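# Move the small gear from the tester to the tray

## Task

Remove the small gear from the tester, set it down inside the parts tray, and finish with the gripper released from it.

## Robot and tools

Robot: two arms, left_arm and right_arm, each with six joints and a parallel gripper. Both hands report in one shared scene frame whose origin sits on the table top midway between the arms. +z is up, +x reaches out over the table, and left_arm stands on the +y side. The arm names are labels only and do not tell you which side of a camera image an arm appears on. Printed hand positions are in metres, orientations are quaternions in w,x,y,z order, and they may be off, especially when an arm is stretched far. The gripper's fingers point along its own +z and close along its own y. The reported hand point lies between the pads, roughly 1 cm short of the fingertips.

Joint order: every row and every per-joint list in a result uses this order for each arm: wrist yaw, shoulder, elbow, waist, wrist pitch, wrist roll, then the gripper opening. The elbow sign is flipped relative to the URDF everywhere you see or send it. Stated URDF ranges in radians: waist -2.618 to 3.054, shoulder 0.000 to 3.142, elbow 0.000 to 3.142 (so -3.142 to 0.000 in your numbers), wrist pitch -1.571 to 1.571, wrist yaw -1.571 to 1.571, wrist roll -2.094 to 2.094. True ends may differ by up to 0.036 rad. A target more than 0.036 rad beyond a stated end, and further out than the joint's last reported angle, gets the call rejected; a target past the real end is clipped there, and the result may print "joint sent to its limit" (its absence proves nothing).

A row is one flat list of 14 numbers: left_arm's six joint angles then its opening, then the same seven for right_arm. Joint values are absolute target angles in radians, not offsets. The opening runs from -1 (closed) to +1 (fully open, about 0.094 m between pads). Optionally append 12 stiffness factors between 0 and 1, left arm's six joints then right's, in joint-list order; each scales that joint's position gain and stays in force until replaced.

execute_actions(actions): a list of up to 15 actions. Each action is a table of up to 15 rows, one row per 1/30 s control step; if fewer rows are given, the final row repeats to fill 15 steps. An empty list just returns the current state and images. Results include step-by-step joint readings, with HELD marking steps where an arm's command was held back.

move(target, speed, blocking): target is one 14-number row of absolute joint angles. All joints interpolate together so they finish at once, meaning the hand follows a curve. speed (0.01 to 2 rad/s, default 0.5) caps the joint with the longest travel. Paths take between 0.5 and 10 s; longer ones are cut off at 10 s. Finger values are applied immediately. There is no collision avoidance, neither with objects nor between arms. Faster motion and targets set deeper past a contact both mean harder impact. The extra "move:" line reports the ending (done, off_target, moving, held, fault), limits=held or limits=none, and each arm's joint furthest from its target. With blocking=false you get a reply after 0.5 s; further moves or actions are refused until a result shows it ended, so use wait(0) or stop.

wait(seconds): 0 to 10 s with commands held; returns early if a running move finishes. stop(): brakes the running move (needs room; fingers keep moving). zoom_image(camera, region): region is [x0, y0, x1, y1] in pixels, at most 504x504, from cam_high or cam_low (504x504) or cam_left_wrist or cam_right_wrist (616x616 fisheye). finished_scene(scene): pass the current scene number to end it; irreversible, and the gear must already be in the tray and released. Replying with no tool call also ends things.

Motion limits: each step the command sent to a joint stays within a fixed distance of its measured angle (waist 0.202, shoulder 0.258, elbow 0.238, wrist pitch 0.573, wrist yaw and roll 0.522 rad), and targets that would shift a hand more than 70 mm in one step are shrunk. So long motions need several actions; the "Joint targets" line shows current drive targets. To keep a joint still, resend its Joint targets value. "joint command not followed" means a clearance check altered some joint targets.

Gripping: grip_measured reports finger opening on the command scale (each gripper may be off by about 1 mm, consistently). To hold the gear, command roughly 0.03 below grip_measured; less margin grips more gently. Pads press up to about 50 to 62 N, less on thin parts, with a brief spike at first contact. Expect occasional tugs on the held gear or pushes on loose items.

Other readouts: joint torques are total drive output with offsets and noise. Holding loads heats motors: MOTOR HOT at 75 °C, a 10 s stop of that arm at 90 °C, and at 100 °C the arm goes limp and drops. Thinking time passes in simulation while the robot holds its last command.

Avoid: knocking or placing anything off the table (fails the task), dropping or slipping the gear, slamming or pressing hard, and letting the arms strike or push each other (may end the scene). Smooth, quick, low-effort motion is preferred.

Each tool is called after "Request:" by a JSON object that holds its "method" and its "body", one argument or row to a line.

## Session

I'll start by looking at the current state.

Request:
{"method": "execute_actions", "body": {
  "actions": []
}}

Scene clock: 0.00 s.
left_arm: end_effector_position=(+0.2703, +0.4058, +0.1064) grip_measured=+1.000 end_effector_quat_wxyz=(+0.180, -0.590, +0.652, -0.441) | right_arm: end_effector_position=(+0.6408, -0.2132, +0.3036) grip_measured=+1.000 end_effector_quat_wxyz=(+0.625, -0.547, +0.556, -0.037)
Joint names: [wrist yaw, shoulder, elbow, waist, wrist pitch, wrist roll]
Joint positions: left_arm=[ 0.894  1.44  -0.724  0.613 -0.342 -0.975  0.094] | right_arm=[-0.85   2.234 -2.149  0.046 -0.25  -1.092  0.094]
Joint velocities: left_arm=[ 0.022  0.002  0.017  0.012 -0.022 -0.022  0.   ] | right_arm=[ 0.022  0.002 -0.002 -0.002  0.022  0.007  0.   ]
Joint torques (N m, as the arm reports them, + toward a larger Joint positions number): no reading
Motor temperatures (°C, as the motors report them): left_arm=[26 26 27 25 26 26] | right_arm=[25 23 26 25 24 24]
Joint targets: left_arm=[0.901 1.435 -0.730 0.613 -0.344 -0.969] | right_arm=[-0.857 2.212 -2.163 0.046 -0.246 -1.087]
Joint stiffness scale: left_arm=[1. 1. 1. 1. 1. 1.] | right_arm=[1. 1. 1. 1. 1. 1.]

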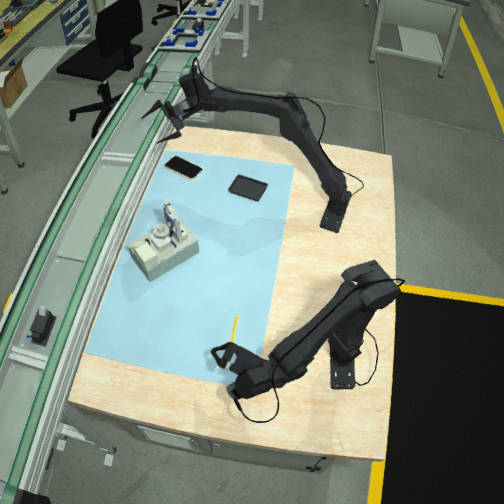

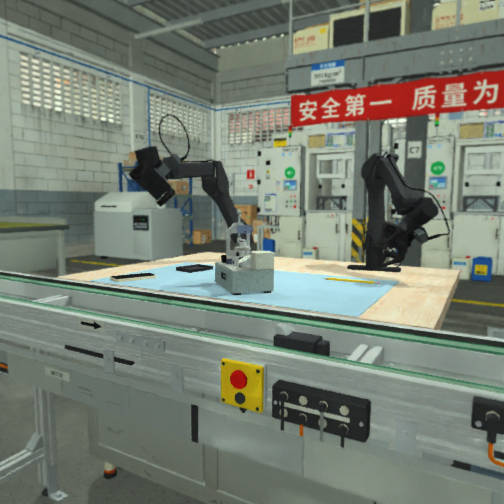

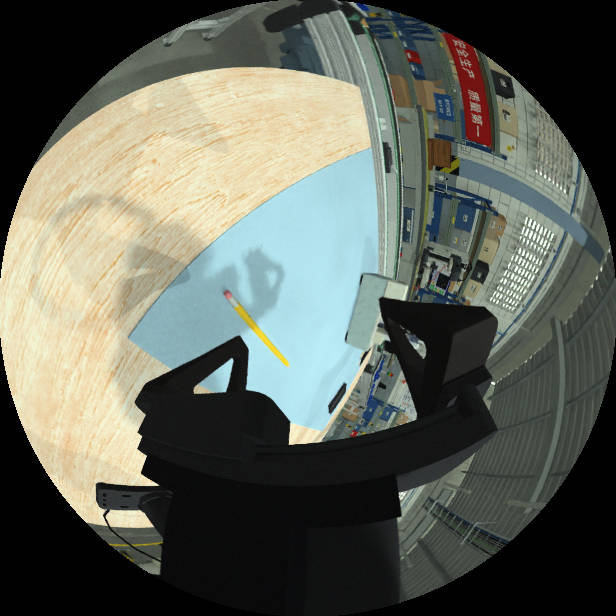

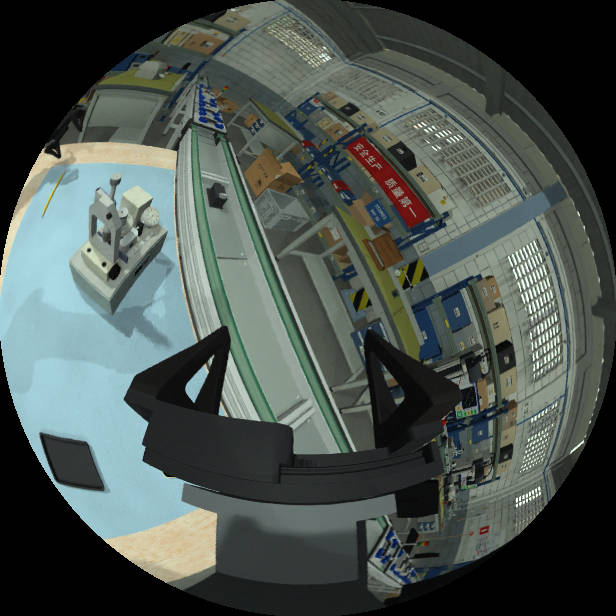

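Request:
{"method": "zoom_image", "body": {
  "camera": "cam_high",
  "region": [100, 140, 300, 300]
}}

Request:
{"method": "zoom_image", "body": {
  "camera": "cam_low",
  "region": [170, 200, 320, 310]
}}

Request:
{"method": "zoom_image", "body": {
  "camera": "cam_right_wrist",
  "region": [40, 150, 200, 330]
}}

Region (100, 140, 300, 300) of cam_high's 504x504 image, scaled by 2.520, with more detail than that image has; it fills the top 403 rows of this view, and the rest is white.

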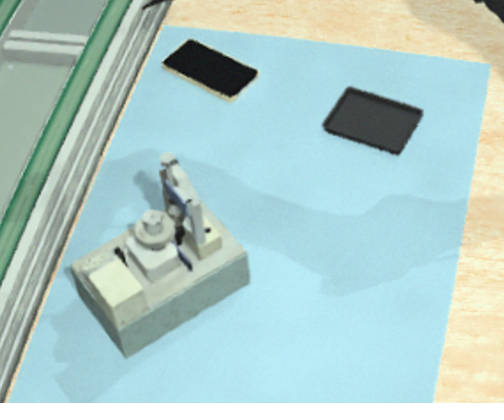

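Region (170, 200, 320, 310) of cam_low's 504x504 image, scaled by 3.360, with more detail than that image has; it fills the top 370 rows of this view, and the rest is white.

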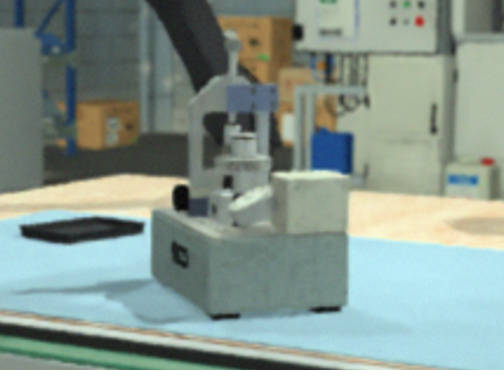

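Region (40, 150, 200, 330) of cam_right_wrist's 616x616 image, scaled by 2.800, with more detail than that image has.

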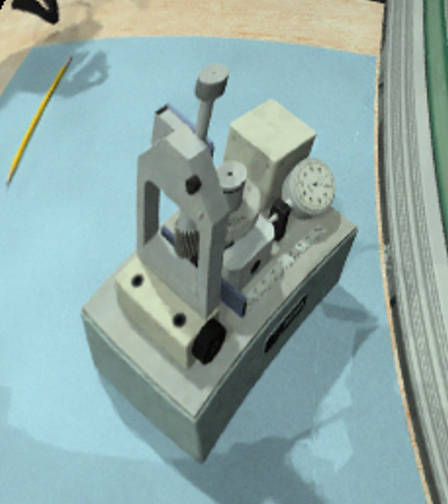

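Request:
{"method": "move", "body": {
  "target": [0, 1.5, -1.0, 0.0, -1.07, 0, 1, 0, 1.9, -1.7, 0.5, -1.37, 0, 1],
  "speed": 0.8
}}

Scene clock: 44.87 s.
left_arm: end_effector_position=(+0.1973, +0.3381, +0.0669) grip_measured=+1.000 end_effector_quat_wxyz=(+0.005, -0.075, +0.997, -0.003) | right_arm: end_effector_position=(+0.3628, -0.1440, +0.1190) grip_measured=+1.000 end_effector_quat_wxyz=(-0.012, -0.147, +0.989, +0.002)
Joint names: [wrist yaw, shoulder, elbow, waist, wrist pitch, wrist roll]
Joint positions: left_arm=[ 0.006  1.484 -0.978  0.009 -1.055 -0.009  0.094] | right_arm=[-0.006  1.937 -1.705  0.496 -1.363 -0.006  0.094]
Joint velocities: left_arm=[0.066 0.002 0.007 0.002 0.022 0.022 0.   ] | right_arm=[-0.022  0.007  0.007 -0.002  0.007 -0.081  0.   ]
Joint torques (N m, as the arm reports them, + toward a larger Joint positions number): left_arm=[-0.03 -3.42 -7.75 -0.59 -0.01  0.1 ] | right_arm=[  0.05 -11.75  -4.79   0.32   0.34   0.03]
Motor temperatures (°C, as the motors report them): left_arm=[27 28 29 25 28 26] | right_arm=[25 31 28 25 28 24]
Joint targets: left_arm=[0.000 1.500 -1.000 0.000 -1.070 -0.000] | right_arm=[0.000 1.900 -1.700 0.500 -1.370 -0.000]
Joint stiffness scale: left_arm=[1. 1. 1. 1. 1. 1.] | right_arm=[1. 1. 1. 1. 1. 1.]
move: off_target (left_arm, right_arm); limits=none; left_arm: farthest joint: the elbow, 0.022 radians from its target (0.276 radians at the start); right_arm: farthest joint: the shoulder, 0.037 radians from its target (0.334 radians at the start)

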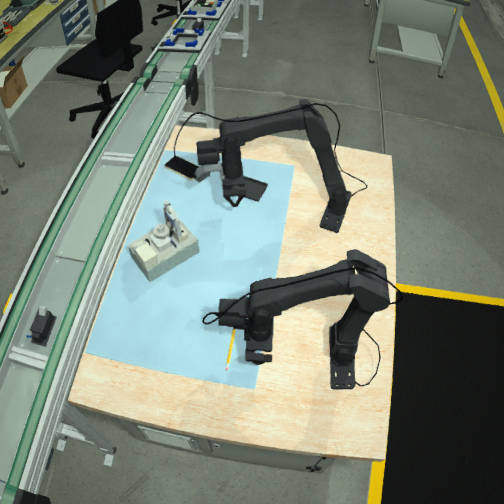

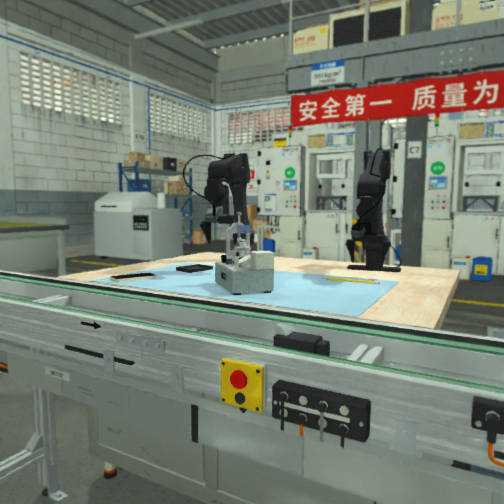

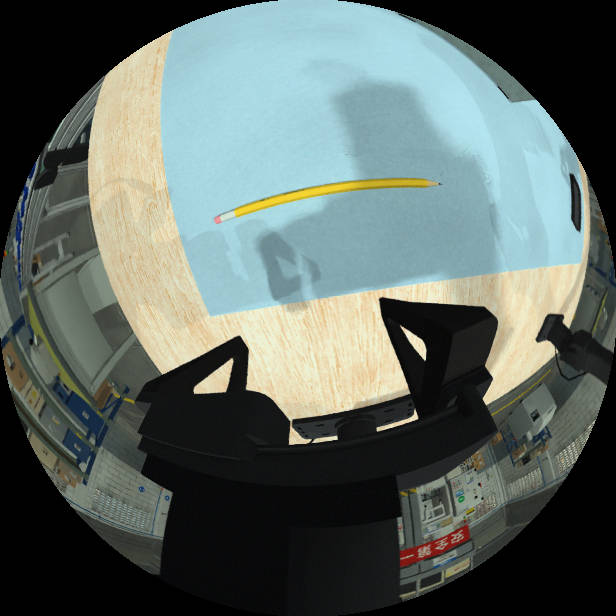

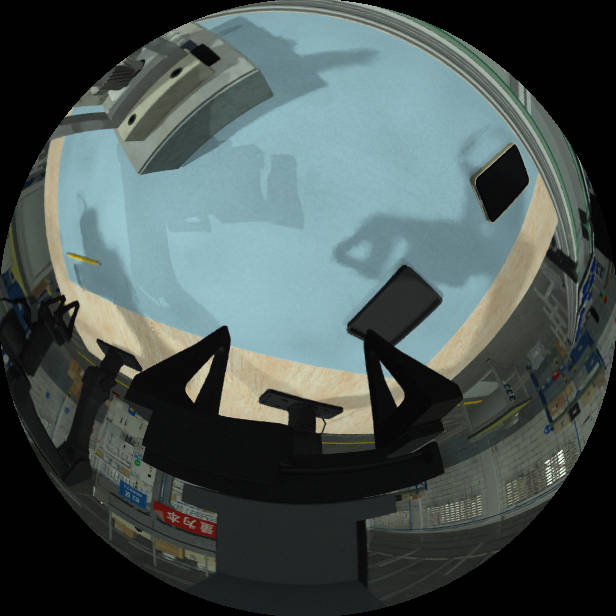

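Request:
{"method": "move", "body": {
  "target": [0, 1.5, -1.0, 0.0, -1.07, 0, 1, 0, 1.33, -0.558, 0.6, 0.372, 0, 1],
  "speed": 0.8
}}

Scene clock: 141.23 s.
left_arm: end_effector_position=(+0.1973, +0.3381, +0.0669) grip_measured=+1.000 end_effector_quat_wxyz=(+0.005, -0.075, +0.997, -0.003) | right_arm: end_effector_position=(+0.3901, -0.0971, +0.1334) grip_measured=+1.000 end_effector_quat_wxyz=(+0.520, -0.165, +0.832, +0.102)
Joint names: [wrist yaw, shoulder, elbow, waist, wrist pitch, wrist roll]
Joint positions: left_arm=[ 0.006  1.484 -0.978  0.009 -1.055 -0.008  0.094] | right_arm=[-0.006  1.362 -0.561  0.589  0.346 -0.005  0.094]
Joint velocities: left_arm=[-0.007 -0.002 -0.002 -0.007 -0.022 -0.066  0.   ] | right_arm=[-0.022  0.007 -0.012 -0.017 -0.007  0.007  0.   ]
Joint torques (N m, as the arm reports them, + toward a larger Joint positions number): left_arm=[-0.04 -3.23 -7.76 -0.51  0.02  0.09] | right_arm=[ 0.03 -6.92 -5.41  0.94  2.23  0.07]
Motor temperatures (°C, as the motors report them): left_arm=[26 27 30 25 27 26] | right_arm=[25 31 28 25 26 24]
Joint targets: left_arm=[0.000 1.500 -1.000 -0.000 -1.070 -0.000] | right_arm=[-0.000 1.330 -0.558 0.600 0.372 -0.000]
Joint stiffness scale: left_arm=[1. 1. 1. 1. 1. 1.] | right_arm=[1. 1. 1. 1. 1. 1.]
move: off_target (left_arm, right_arm); limits=none; left_arm: farthest joint: the elbow, 0.022 radians from its target (0.022 radians at the start); right_arm: farthest joint: the shoulder, 0.032 radians from its target (0.607 radians at the start)

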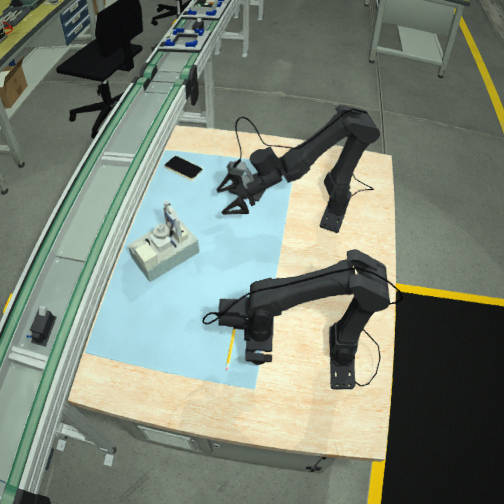

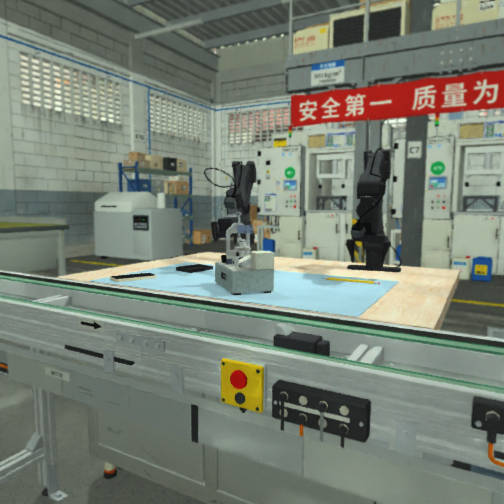

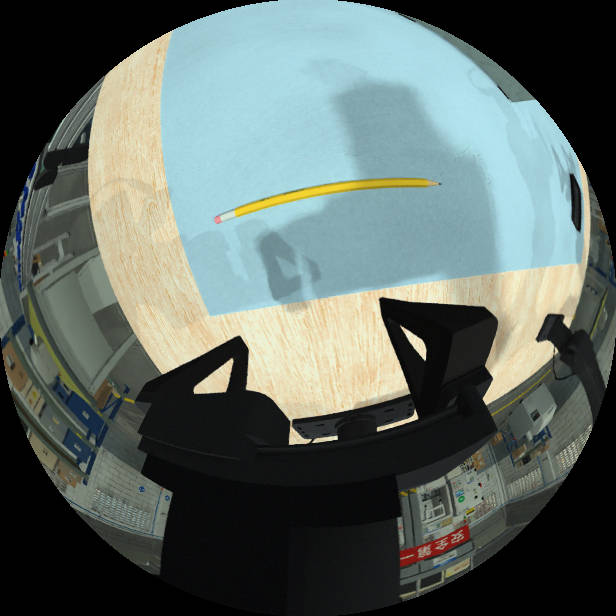

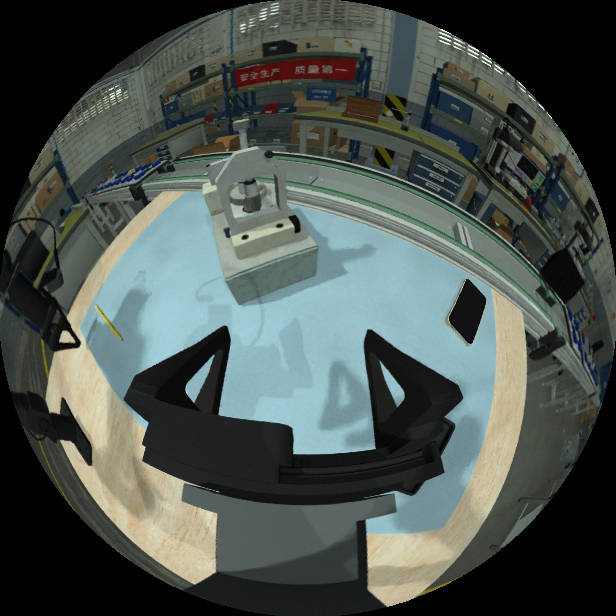

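Request:
{"method": "zoom_image", "body": {
  "camera": "cam_right_wrist",
  "region": [180, 100, 340, 320]
}}

Region (180, 100, 340, 320) of cam_right_wrist's 616x616 image, scaled by 2.291, with more detail than that image has; it fills the left 367 columns of this view, and the rest is white.

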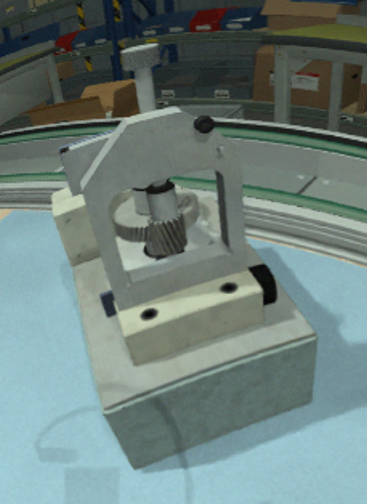

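Request:
{"method": "move", "body": {
  "target": [0, 1.88, -1.65, -0.554, -0.2335, 0, 1, -0.475, 2.09, -0.83, 0.525, 1.30, 0, 1],
  "speed": 0.6
}}

Scene clock: 263.67 s.
left_arm: end_effector_position=(+0.4769, +0.0714, +0.2572) grip_measured=+1.000 end_effector_quat_wxyz=(+0.506, +0.177, +0.837, -0.111) | right_arm: end_effector_position=(+0.4702, -0.0081, +0.1251) grip_measured=+1.000 end_effector_quat_wxyz=(+0.647, -0.276, +0.656, +0.274)
Joint names: [wrist yaw, shoulder, elbow, waist, wrist pitch, wrist roll]
Joint positions: left_arm=[ 0.003  1.866 -1.629 -0.555 -0.244 -0.006  0.094] | right_arm=[-0.468  2.092 -0.801  0.536  1.277 -0.005  0.094]
Joint velocities: left_arm=[ 0.007 -0.007 -0.012 -0.012  0.007 -0.037  0.   ] | right_arm=[-0.007  0.007  0.007  0.002 -0.066 -0.051  0.   ]
Joint torques (N m, as the arm reports them, + toward a larger Joint positions number): left_arm=[ 0.04 -8.83 -9.24  0.04  1.66  0.05] | right_arm=[-0.13 -9.26 -6.13 -1.04  2.21  0.07]
Motor temperatures (°C, as the motors report them): left_arm=[26 28 32 25 27 26] | right_arm=[25 29 28 25 34 24]
Joint targets: left_arm=[-0.000 1.880 -1.650 -0.554 -0.233 0.000] | right_arm=[-0.475 2.090 -0.830 0.525 1.300 0.000]
Joint stiffness scale: left_arm=[1. 1. 1. 1. 1. 1.] | right_arm=[1. 1. 1. 1. 1. 1.]
move: off_target (left_arm, right_arm); limits=none; left_arm: farthest joint: the elbow, 0.021 radians from its target (0.672 radians at the start); right_arm: farthest joint: the elbow, 0.029 radians from its target (0.269 radians at the start)

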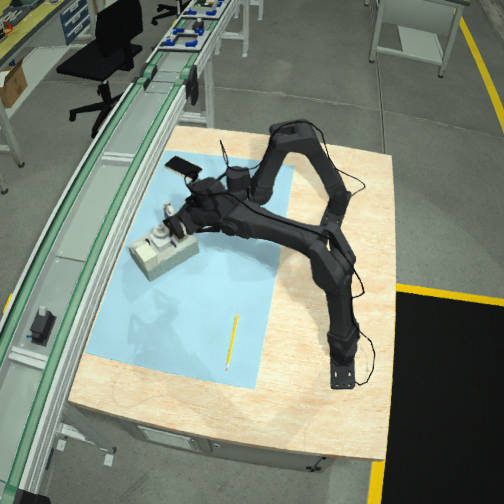

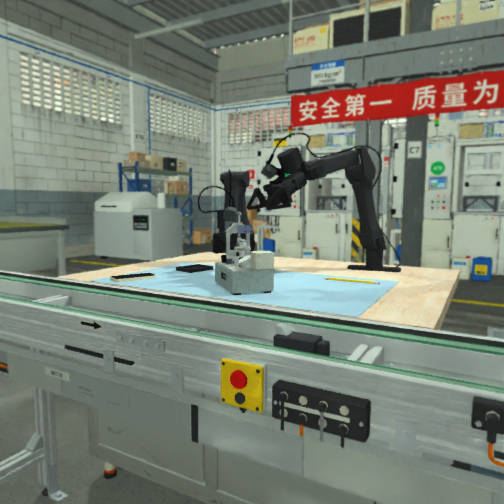

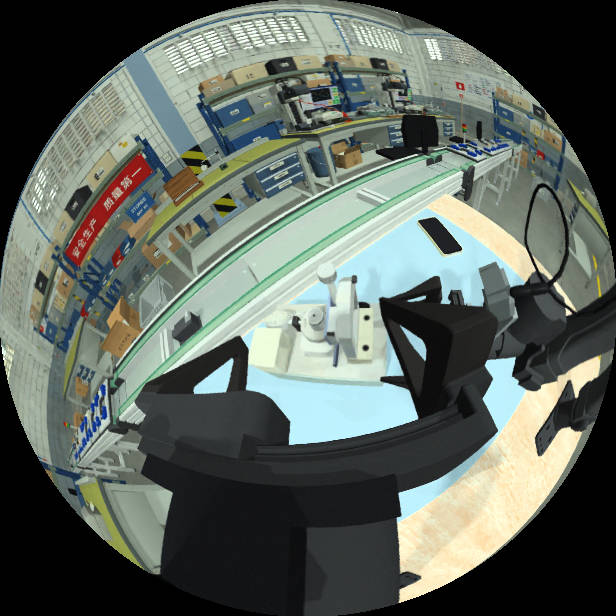

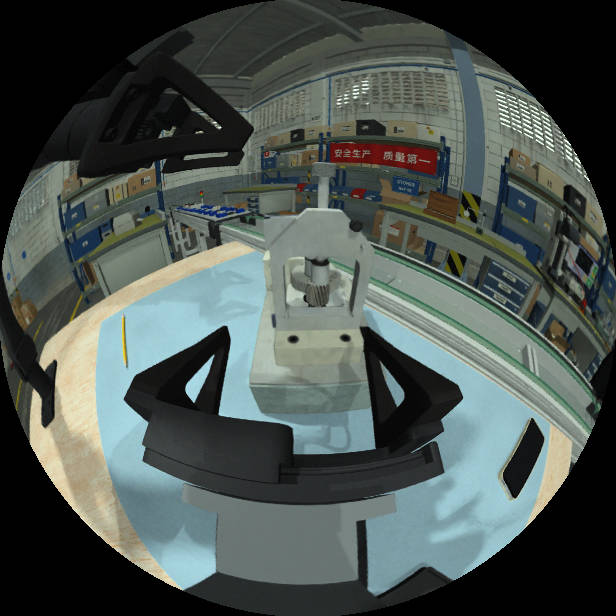

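Request:
{"method": "zoom_image", "body": {
  "camera": "cam_left_wrist",
  "region": [220, 240, 420, 400]
}}

Request:
{"method": "zoom_image", "body": {
  "camera": "cam_right_wrist",
  "region": [210, 150, 410, 420]
}}

Region (220, 240, 420, 400) of cam_left_wrist's 616x616 image, scaled by 2.520, with more detail than that image has; it fills the top 403 rows of this view, and the rest is white.

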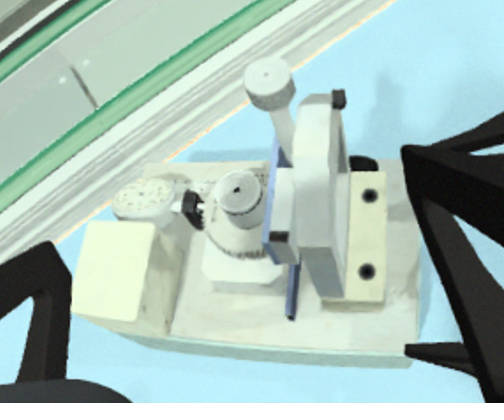

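Region (210, 150, 410, 420) of cam_right_wrist's 616x616 image, scaled by 1.867, with more detail than that image has; it fills the left 373 columns of this view, and the rest is white.

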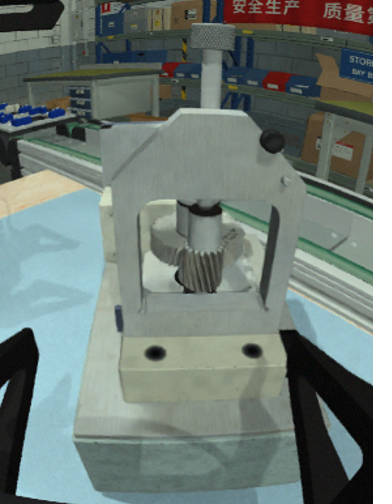

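Request:
{"method": "move", "body": {
  "target": [0, 2.12, -1.88, -0.566, -0.237, 0, 1, -0.468, 2.166, -0.97, 0.528, 1.243, 0, -0.25],
  "speed": 0.3
}}

Scene clock: 326.30 s.
left_arm: end_effector_position=(+0.5289, +0.0481, +0.2209) grip_measured=+1.000 end_effector_quat_wxyz=(+0.498, +0.178, +0.842, -0.110) | right_arm: end_effector_position=(+0.4996, +0.0019, +0.1337) grip_measured=-0.248 end_effector_quat_wxyz=(+0.661, -0.277, +0.642, +0.273)
Joint names: [wrist yaw, shoulder, elbow, waist, wrist pitch, wrist roll]
Joint positions: left_arm=[ 0.003  2.113 -1.854 -0.555 -0.242 -0.006  0.094] | right_arm=[-0.468  2.163 -0.943  0.536  1.244 -0.005  0.035]
Joint velocities: left_arm=[ 0.007 -0.017 -0.007 -0.002 -0.022 -0.007  0.   ] | right_arm=[-0.007  0.002 -0.002 -0.017 -0.022 -0.125  0.   ]
Joint torques (N m, as the arm reports them, + toward a larger Joint positions number): left_arm=[ -0.02 -11.62  -9.41  -0.86   1.52   0.08] | right_arm=[-0.03 -9.5  -6.35 -0.74  1.97  0.09]
Motor temperatures (°C, as the motors report them): left_arm=[26 31 33 25 35 26] | right_arm=[25 30 29 25 36 24]
Joint targets: left_arm=[0.000 2.120 -1.880 -0.566 -0.237 -0.000] | right_arm=[-0.468 2.166 -0.970 0.528 1.243 0.000]
Joint stiffness scale: left_arm=[1. 1. 1. 1. 1. 1.] | right_arm=[1. 1. 1. 1. 1. 1.]
move: off_target (left_arm, right_arm); limits=none; left_arm: farthest joint: the elbow, 0.026 radians from its target (0.251 radians at the start); right_arm: farthest joint: the elbow, 0.027 radians from its target (0.169 radians at the start)

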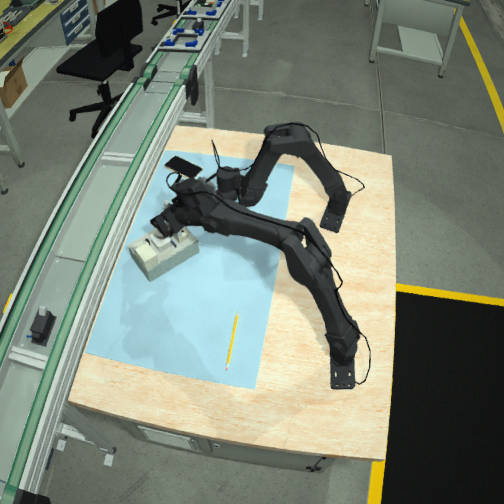

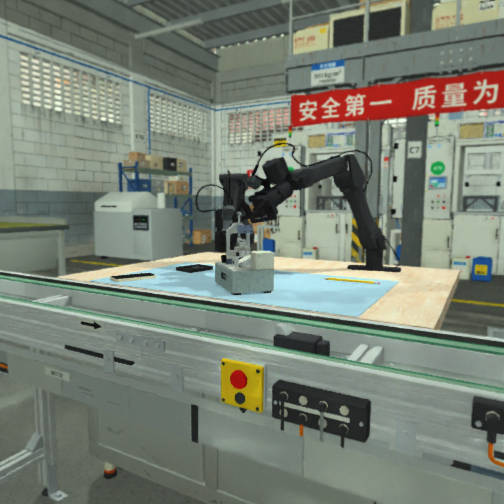

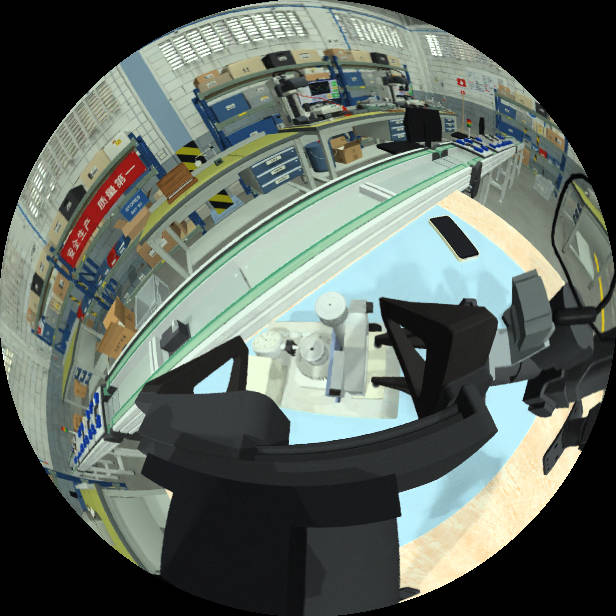

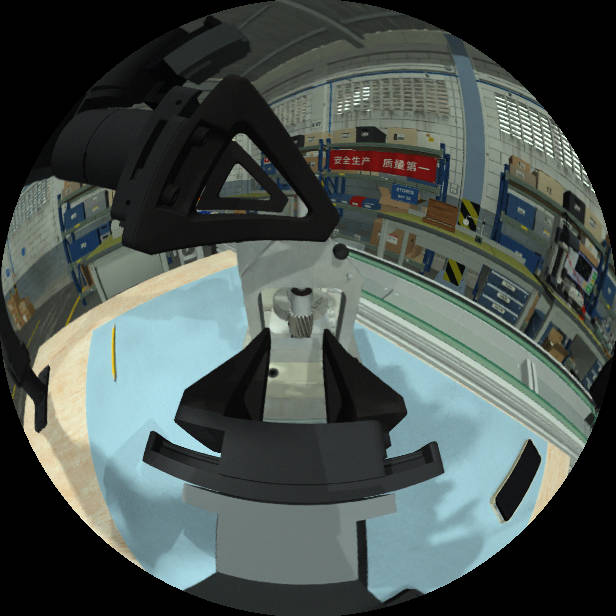

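Request:
{"method": "move", "body": {
  "target": [0, 2.187, -1.98, -0.59, -0.27, 0, 0.1, -0.468, 2.166, -0.97, 0.528, 1.243, 0, -0.25],
  "speed": 0.2
}}

Scene clock: 350.47 s.
left_arm: end_effector_position=(+0.5375, +0.0251, +0.2300) grip_measured=+0.103 end_effector_quat_wxyz=(+0.511, +0.188, +0.830, -0.120) | right_arm: end_effector_position=(+0.4996, +0.0019, +0.1335) grip_measured=-0.248 end_effector_quat_wxyz=(+0.660, -0.277, +0.643, +0.273)
Joint names: [wrist yaw, shoulder, elbow, waist, wrist pitch, wrist roll]
Joint positions: left_arm=[ 0.003  2.174 -1.956 -0.582 -0.249 -0.006  0.052] | right_arm=[-0.468  2.163 -0.943  0.536  1.243 -0.005  0.035]
Joint velocities: left_arm=[ 0.022  0.007 -0.017 -0.002  0.081 -0.051 -0.   ] | right_arm=[-0.051  0.002 -0.002 -0.002  0.022 -0.022 -0.   ]
Joint torques (N m, as the arm reports them, + toward a larger Joint positions number): left_arm=[  0.   -11.67  -9.4   -0.39   1.4    0.04] | right_arm=[-0.05 -9.75 -6.47 -0.59  1.93  0.05]
Motor temperatures (°C, as the motors report them): left_arm=[26 33 34 25 36 26] | right_arm=[25 30 29 25 35 24]
Joint targets: left_arm=[-0.000 2.187 -1.980 -0.590 -0.270 0.000] | right_arm=[-0.468 2.166 -0.970 0.528 1.243 0.000]
Joint stiffness scale: left_arm=[1. 1. 1. 1. 1. 1.] | right_arm=[1. 1. 1. 1. 1. 1.]
move: off_target (left_arm, right_arm); limits=none; left_arm: farthest joint: the elbow, 0.024 radians from its target (0.126 radians at the start); right_arm: farthest joint: the elbow, 0.027 radians from its target (0.027 radians at the start)

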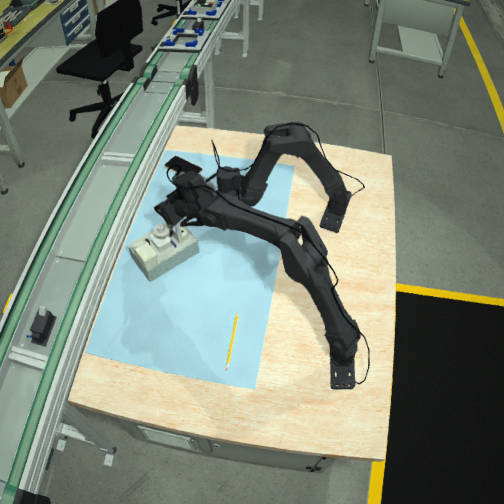

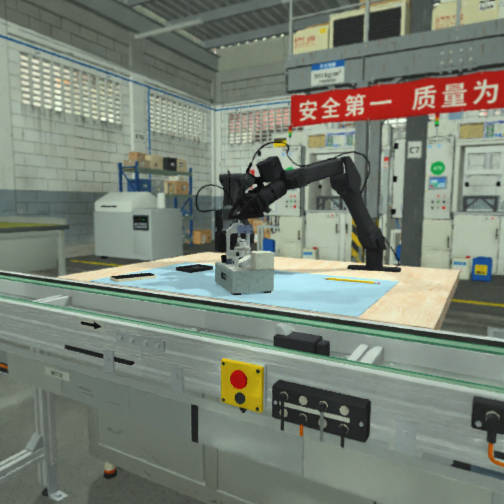

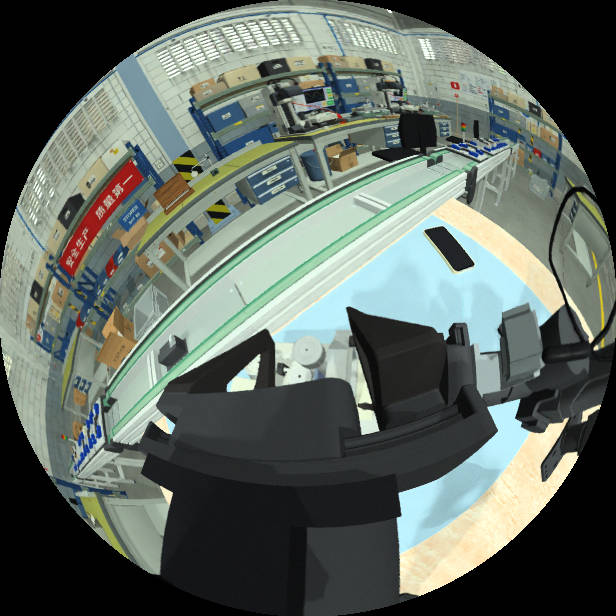

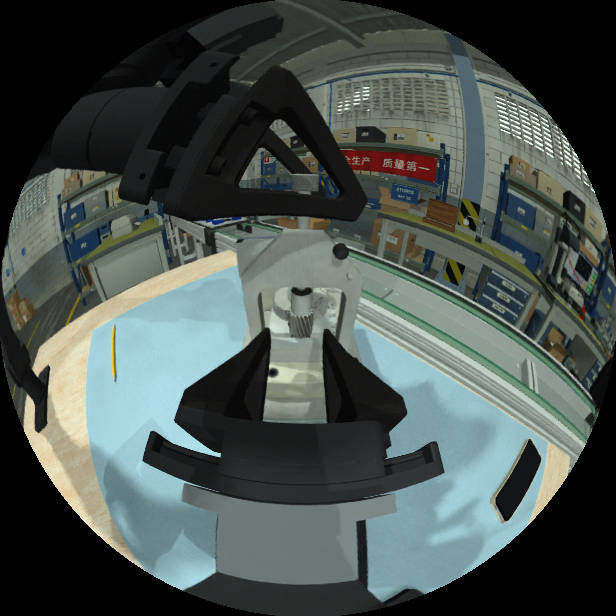

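Request:
{"method": "move", "body": {
  "target": [0, 2.10, -1.865, -0.578, -0.245, 0, 0.1, -0.468, 2.166, -0.97, 0.528, 1.243, 0, -0.25],
  "speed": 0.2
}}

Scene clock: 375.33 s.
left_arm: end_effector_position=(+0.5244, +0.0314, +0.2240) grip_measured=+0.103 end_effector_quat_wxyz=(+0.499, +0.189, +0.838, -0.117) | right_arm: end_effector_position=(+0.4996, +0.0019, +0.1335) grip_measured=-0.248 end_effector_quat_wxyz=(+0.660, -0.277, +0.643, +0.273)
Joint names: [wrist yaw, shoulder, elbow, waist, wrist pitch, wrist roll]
Joint positions: left_arm=[ 0.003  2.122 -1.876 -0.582 -0.248 -0.006  0.052] | right_arm=[-0.468  2.163 -0.943  0.536  1.243 -0.005  0.035]
Joint velocities: left_arm=[ 0.051 -0.007 -0.012 -0.007 -0.022 -0.051 -0.   ] | right_arm=[-0.081 -0.007  0.017 -0.012 -0.007 -0.007 -0.   ]
Joint torques (N m, as the arm reports them, + toward a larger Joint positions number): left_arm=[  0.   -14.16  -6.73   0.33   1.54   0.08] | right_arm=[-0.07 -9.67 -6.51 -0.72  1.94  0.04]
Motor temperatures (°C, as the motors report them): left_arm=[26 35 34 25 36 26] | right_arm=[25 31 29 25 35 24]
Joint targets: left_arm=[0.000 2.100 -1.865 -0.578 -0.245 0.000] | right_arm=[-0.468 2.166 -0.970 0.528 1.243 -0.000]
Joint stiffness scale: left_arm=[1. 1. 1. 1. 1. 1.] | right_arm=[1. 1. 1. 1. 1. 1.]
move: off_target (left_arm, right_arm); limits=none; left_arm: farthest joint: the shoulder, 0.022 radians from its target (0.074 radians at the start); right_arm: farthest joint: the elbow, 0.027 radians from its target (0.027 radians at the start)

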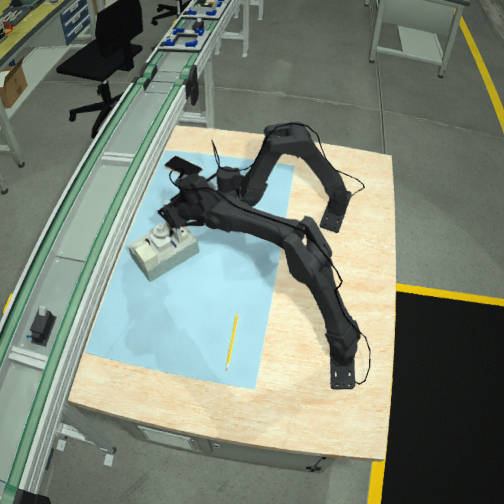

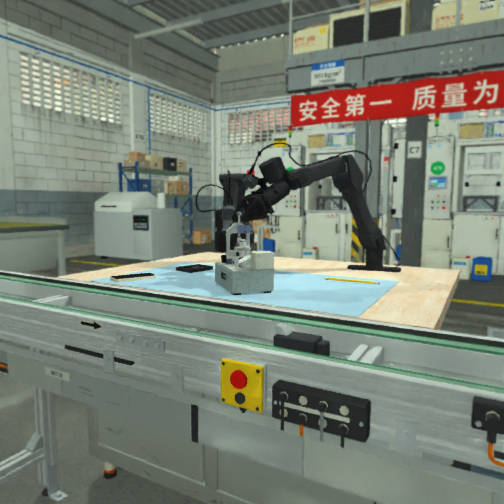

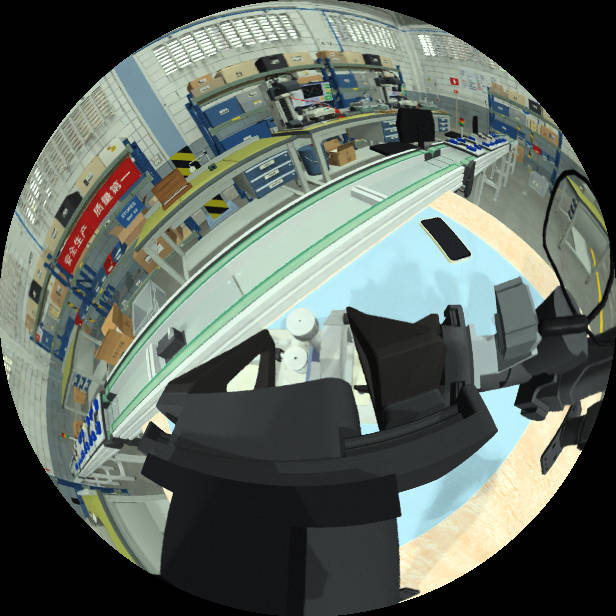

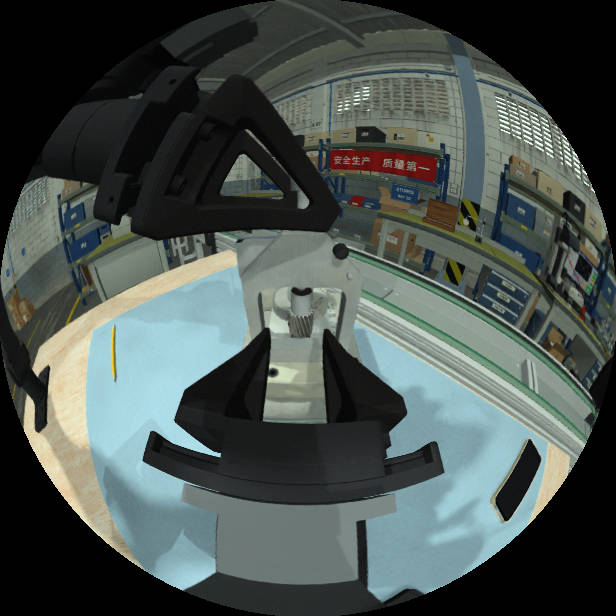

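Request:
{"method": "zoom_image", "body": {
  "camera": "cam_low",
  "region": [190, 170, 300, 270]
}}

Request:
{"method": "zoom_image", "body": {
  "camera": "cam_left_wrist",
  "region": [220, 270, 420, 400]
}}

Request:
{"method": "zoom_image", "body": {
  "camera": "cam_right_wrist",
  "region": [200, 140, 400, 400]
}}

Region (190, 170, 300, 270) of cam_low's 504x504 image, scaled by 4.582, with more detail than that image has; it fills the top 458 rows of this view, and the rest is white.

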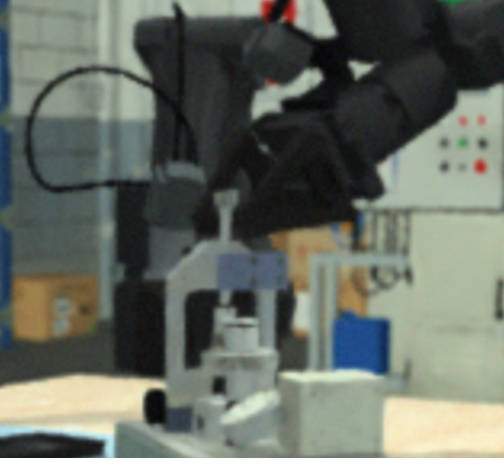

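Region (220, 270, 420, 400) of cam_left_wrist's 616x616 image, scaled by 2.520, with more detail than that image has; it fills the top 328 rows of this view, and the rest is white.

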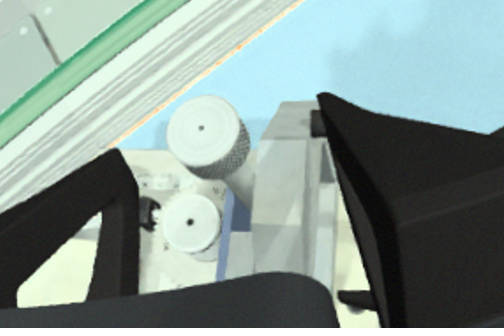

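Region (200, 140, 400, 400) of cam_right_wrist's 616x616 image, scaled by 1.938, with more detail than that image has; it fills the left 388 columns of this view, and the rest is white.

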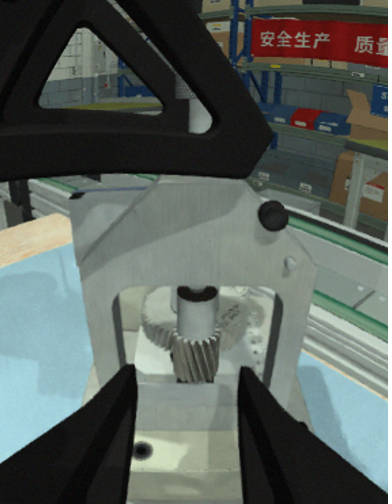

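Request:
{"method": "move", "body": {
  "target": [0, 2.10, -1.927, -0.562, -0.245, 0, 0.1, -0.468, 2.166, -0.97, 0.528, 1.243, 0, -0.25],
  "speed": 0.15
}}

Request:
{"method": "zoom_image", "body": {
  "camera": "cam_left_wrist",
  "region": [220, 270, 420, 400]
}}

Request:
{"method": "zoom_image", "body": {
  "camera": "cam_low",
  "region": [190, 170, 300, 270]
}}

Scene clock: 398.53 s.
left_arm: end_effector_position=(+0.5306, +0.0362, +0.2389) grip_measured=+0.103 end_effector_quat_wxyz=(+0.513, +0.183, +0.830, -0.117) | right_arm: end_effector_position=(+0.4996, +0.0019, +0.1335) grip_measured=-0.248 end_effector_quat_wxyz=(+0.660, -0.277, +0.643, +0.273)
Joint names: [wrist yaw, shoulder, elbow, waist, wrist pitch, wrist roll]
Joint positions: left_arm=[ 0.003  2.122 -1.907 -0.571 -0.247 -0.006  0.052] | right_arm=[-0.468  2.163 -0.943  0.536  1.243 -0.005  0.035]
Joint velocities: left_arm=[-0.051  0.002 -0.027  0.007 -0.051 -0.037  0.   ] | right_arm=[-0.095 -0.002  0.002 -0.002 -0.007 -0.051 -0.001]
Joint torques (N m, as the arm reports them, + toward a larger Joint positions number): left_arm=[ -0.03 -14.06  -9.24   0.77   1.53   0.01] | right_arm=[-0.02 -9.79 -6.5  -0.6   1.94  0.04]
Motor temperatures (°C, as the motors report them): left_arm=[26 37 33 25 38 26] | right_arm=[25 31 29 25 36 24]
Joint targets: left_arm=[-0.000 2.100 -1.927 -0.562 -0.245 -0.000] | right_arm=[-0.468 2.166 -0.970 0.528 1.243 0.000]
Joint stiffness scale: left_arm=[1. 1. 1. 1. 1. 1.] | right_arm=[1. 1. 1. 1. 1. 1.]
move: off_target (left_arm, right_arm); limits=none; left_arm: farthest joint: the shoulder, 0.022 radians from its target (0.022 radians at the start); right_arm: farthest joint: the elbow, 0.027 radians from its target (0.027 radians at the start)

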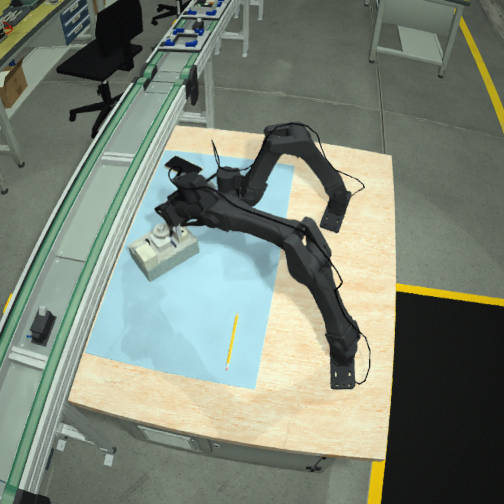

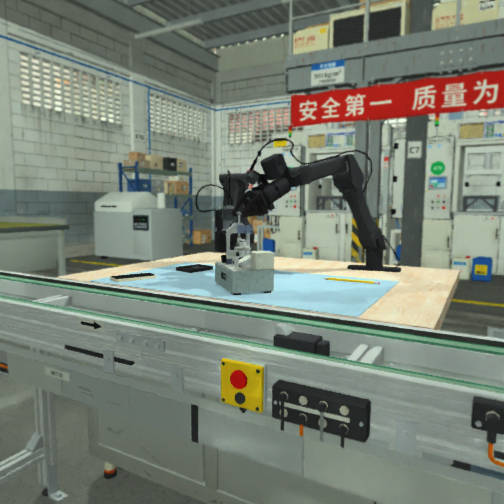

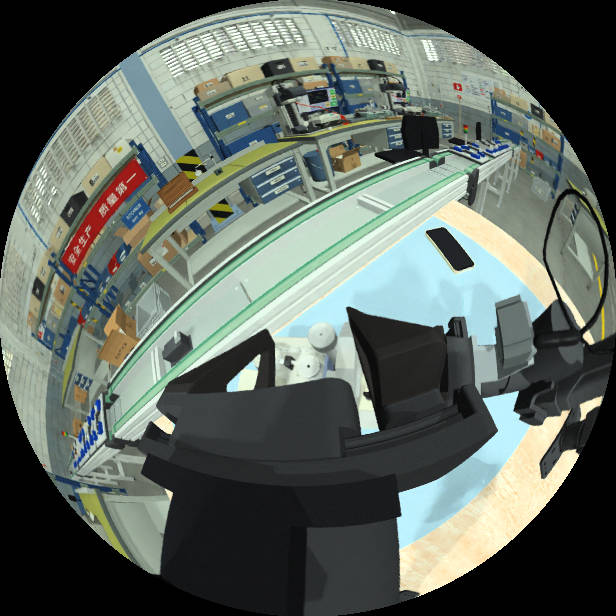

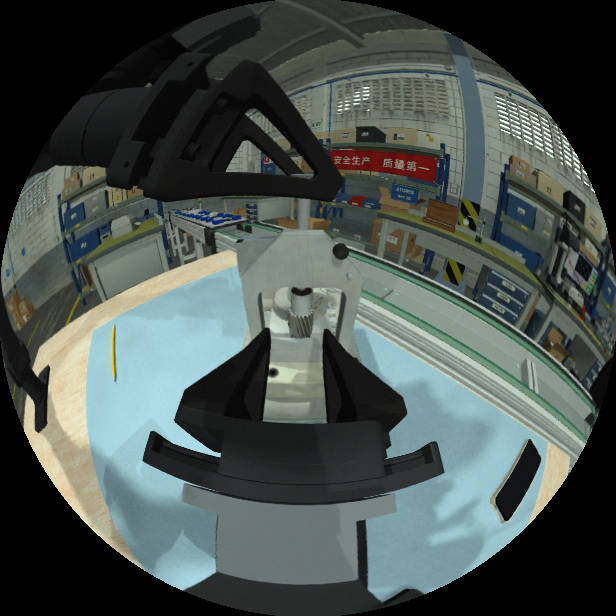

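Region (220, 270, 420, 400) of cam_left_wrist's 616x616 image, scaled by 2.520, with more detail than that image has; it fills the top 328 rows of this view, and the rest is white.

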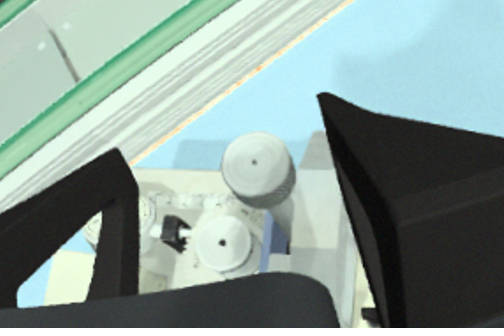

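Region (190, 170, 300, 270) of cam_low's 504x504 image, scaled by 4.582, with more detail than that image has; it fills the top 458 rows of this view, and the rest is white.

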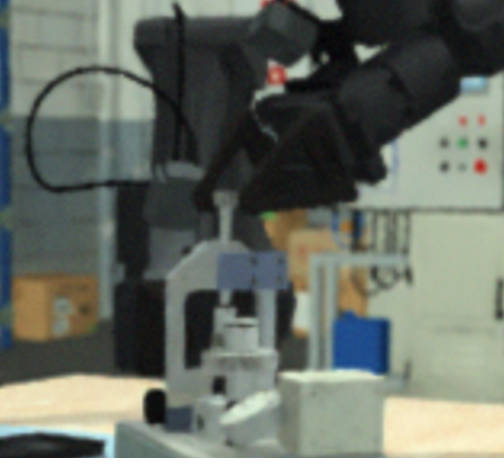

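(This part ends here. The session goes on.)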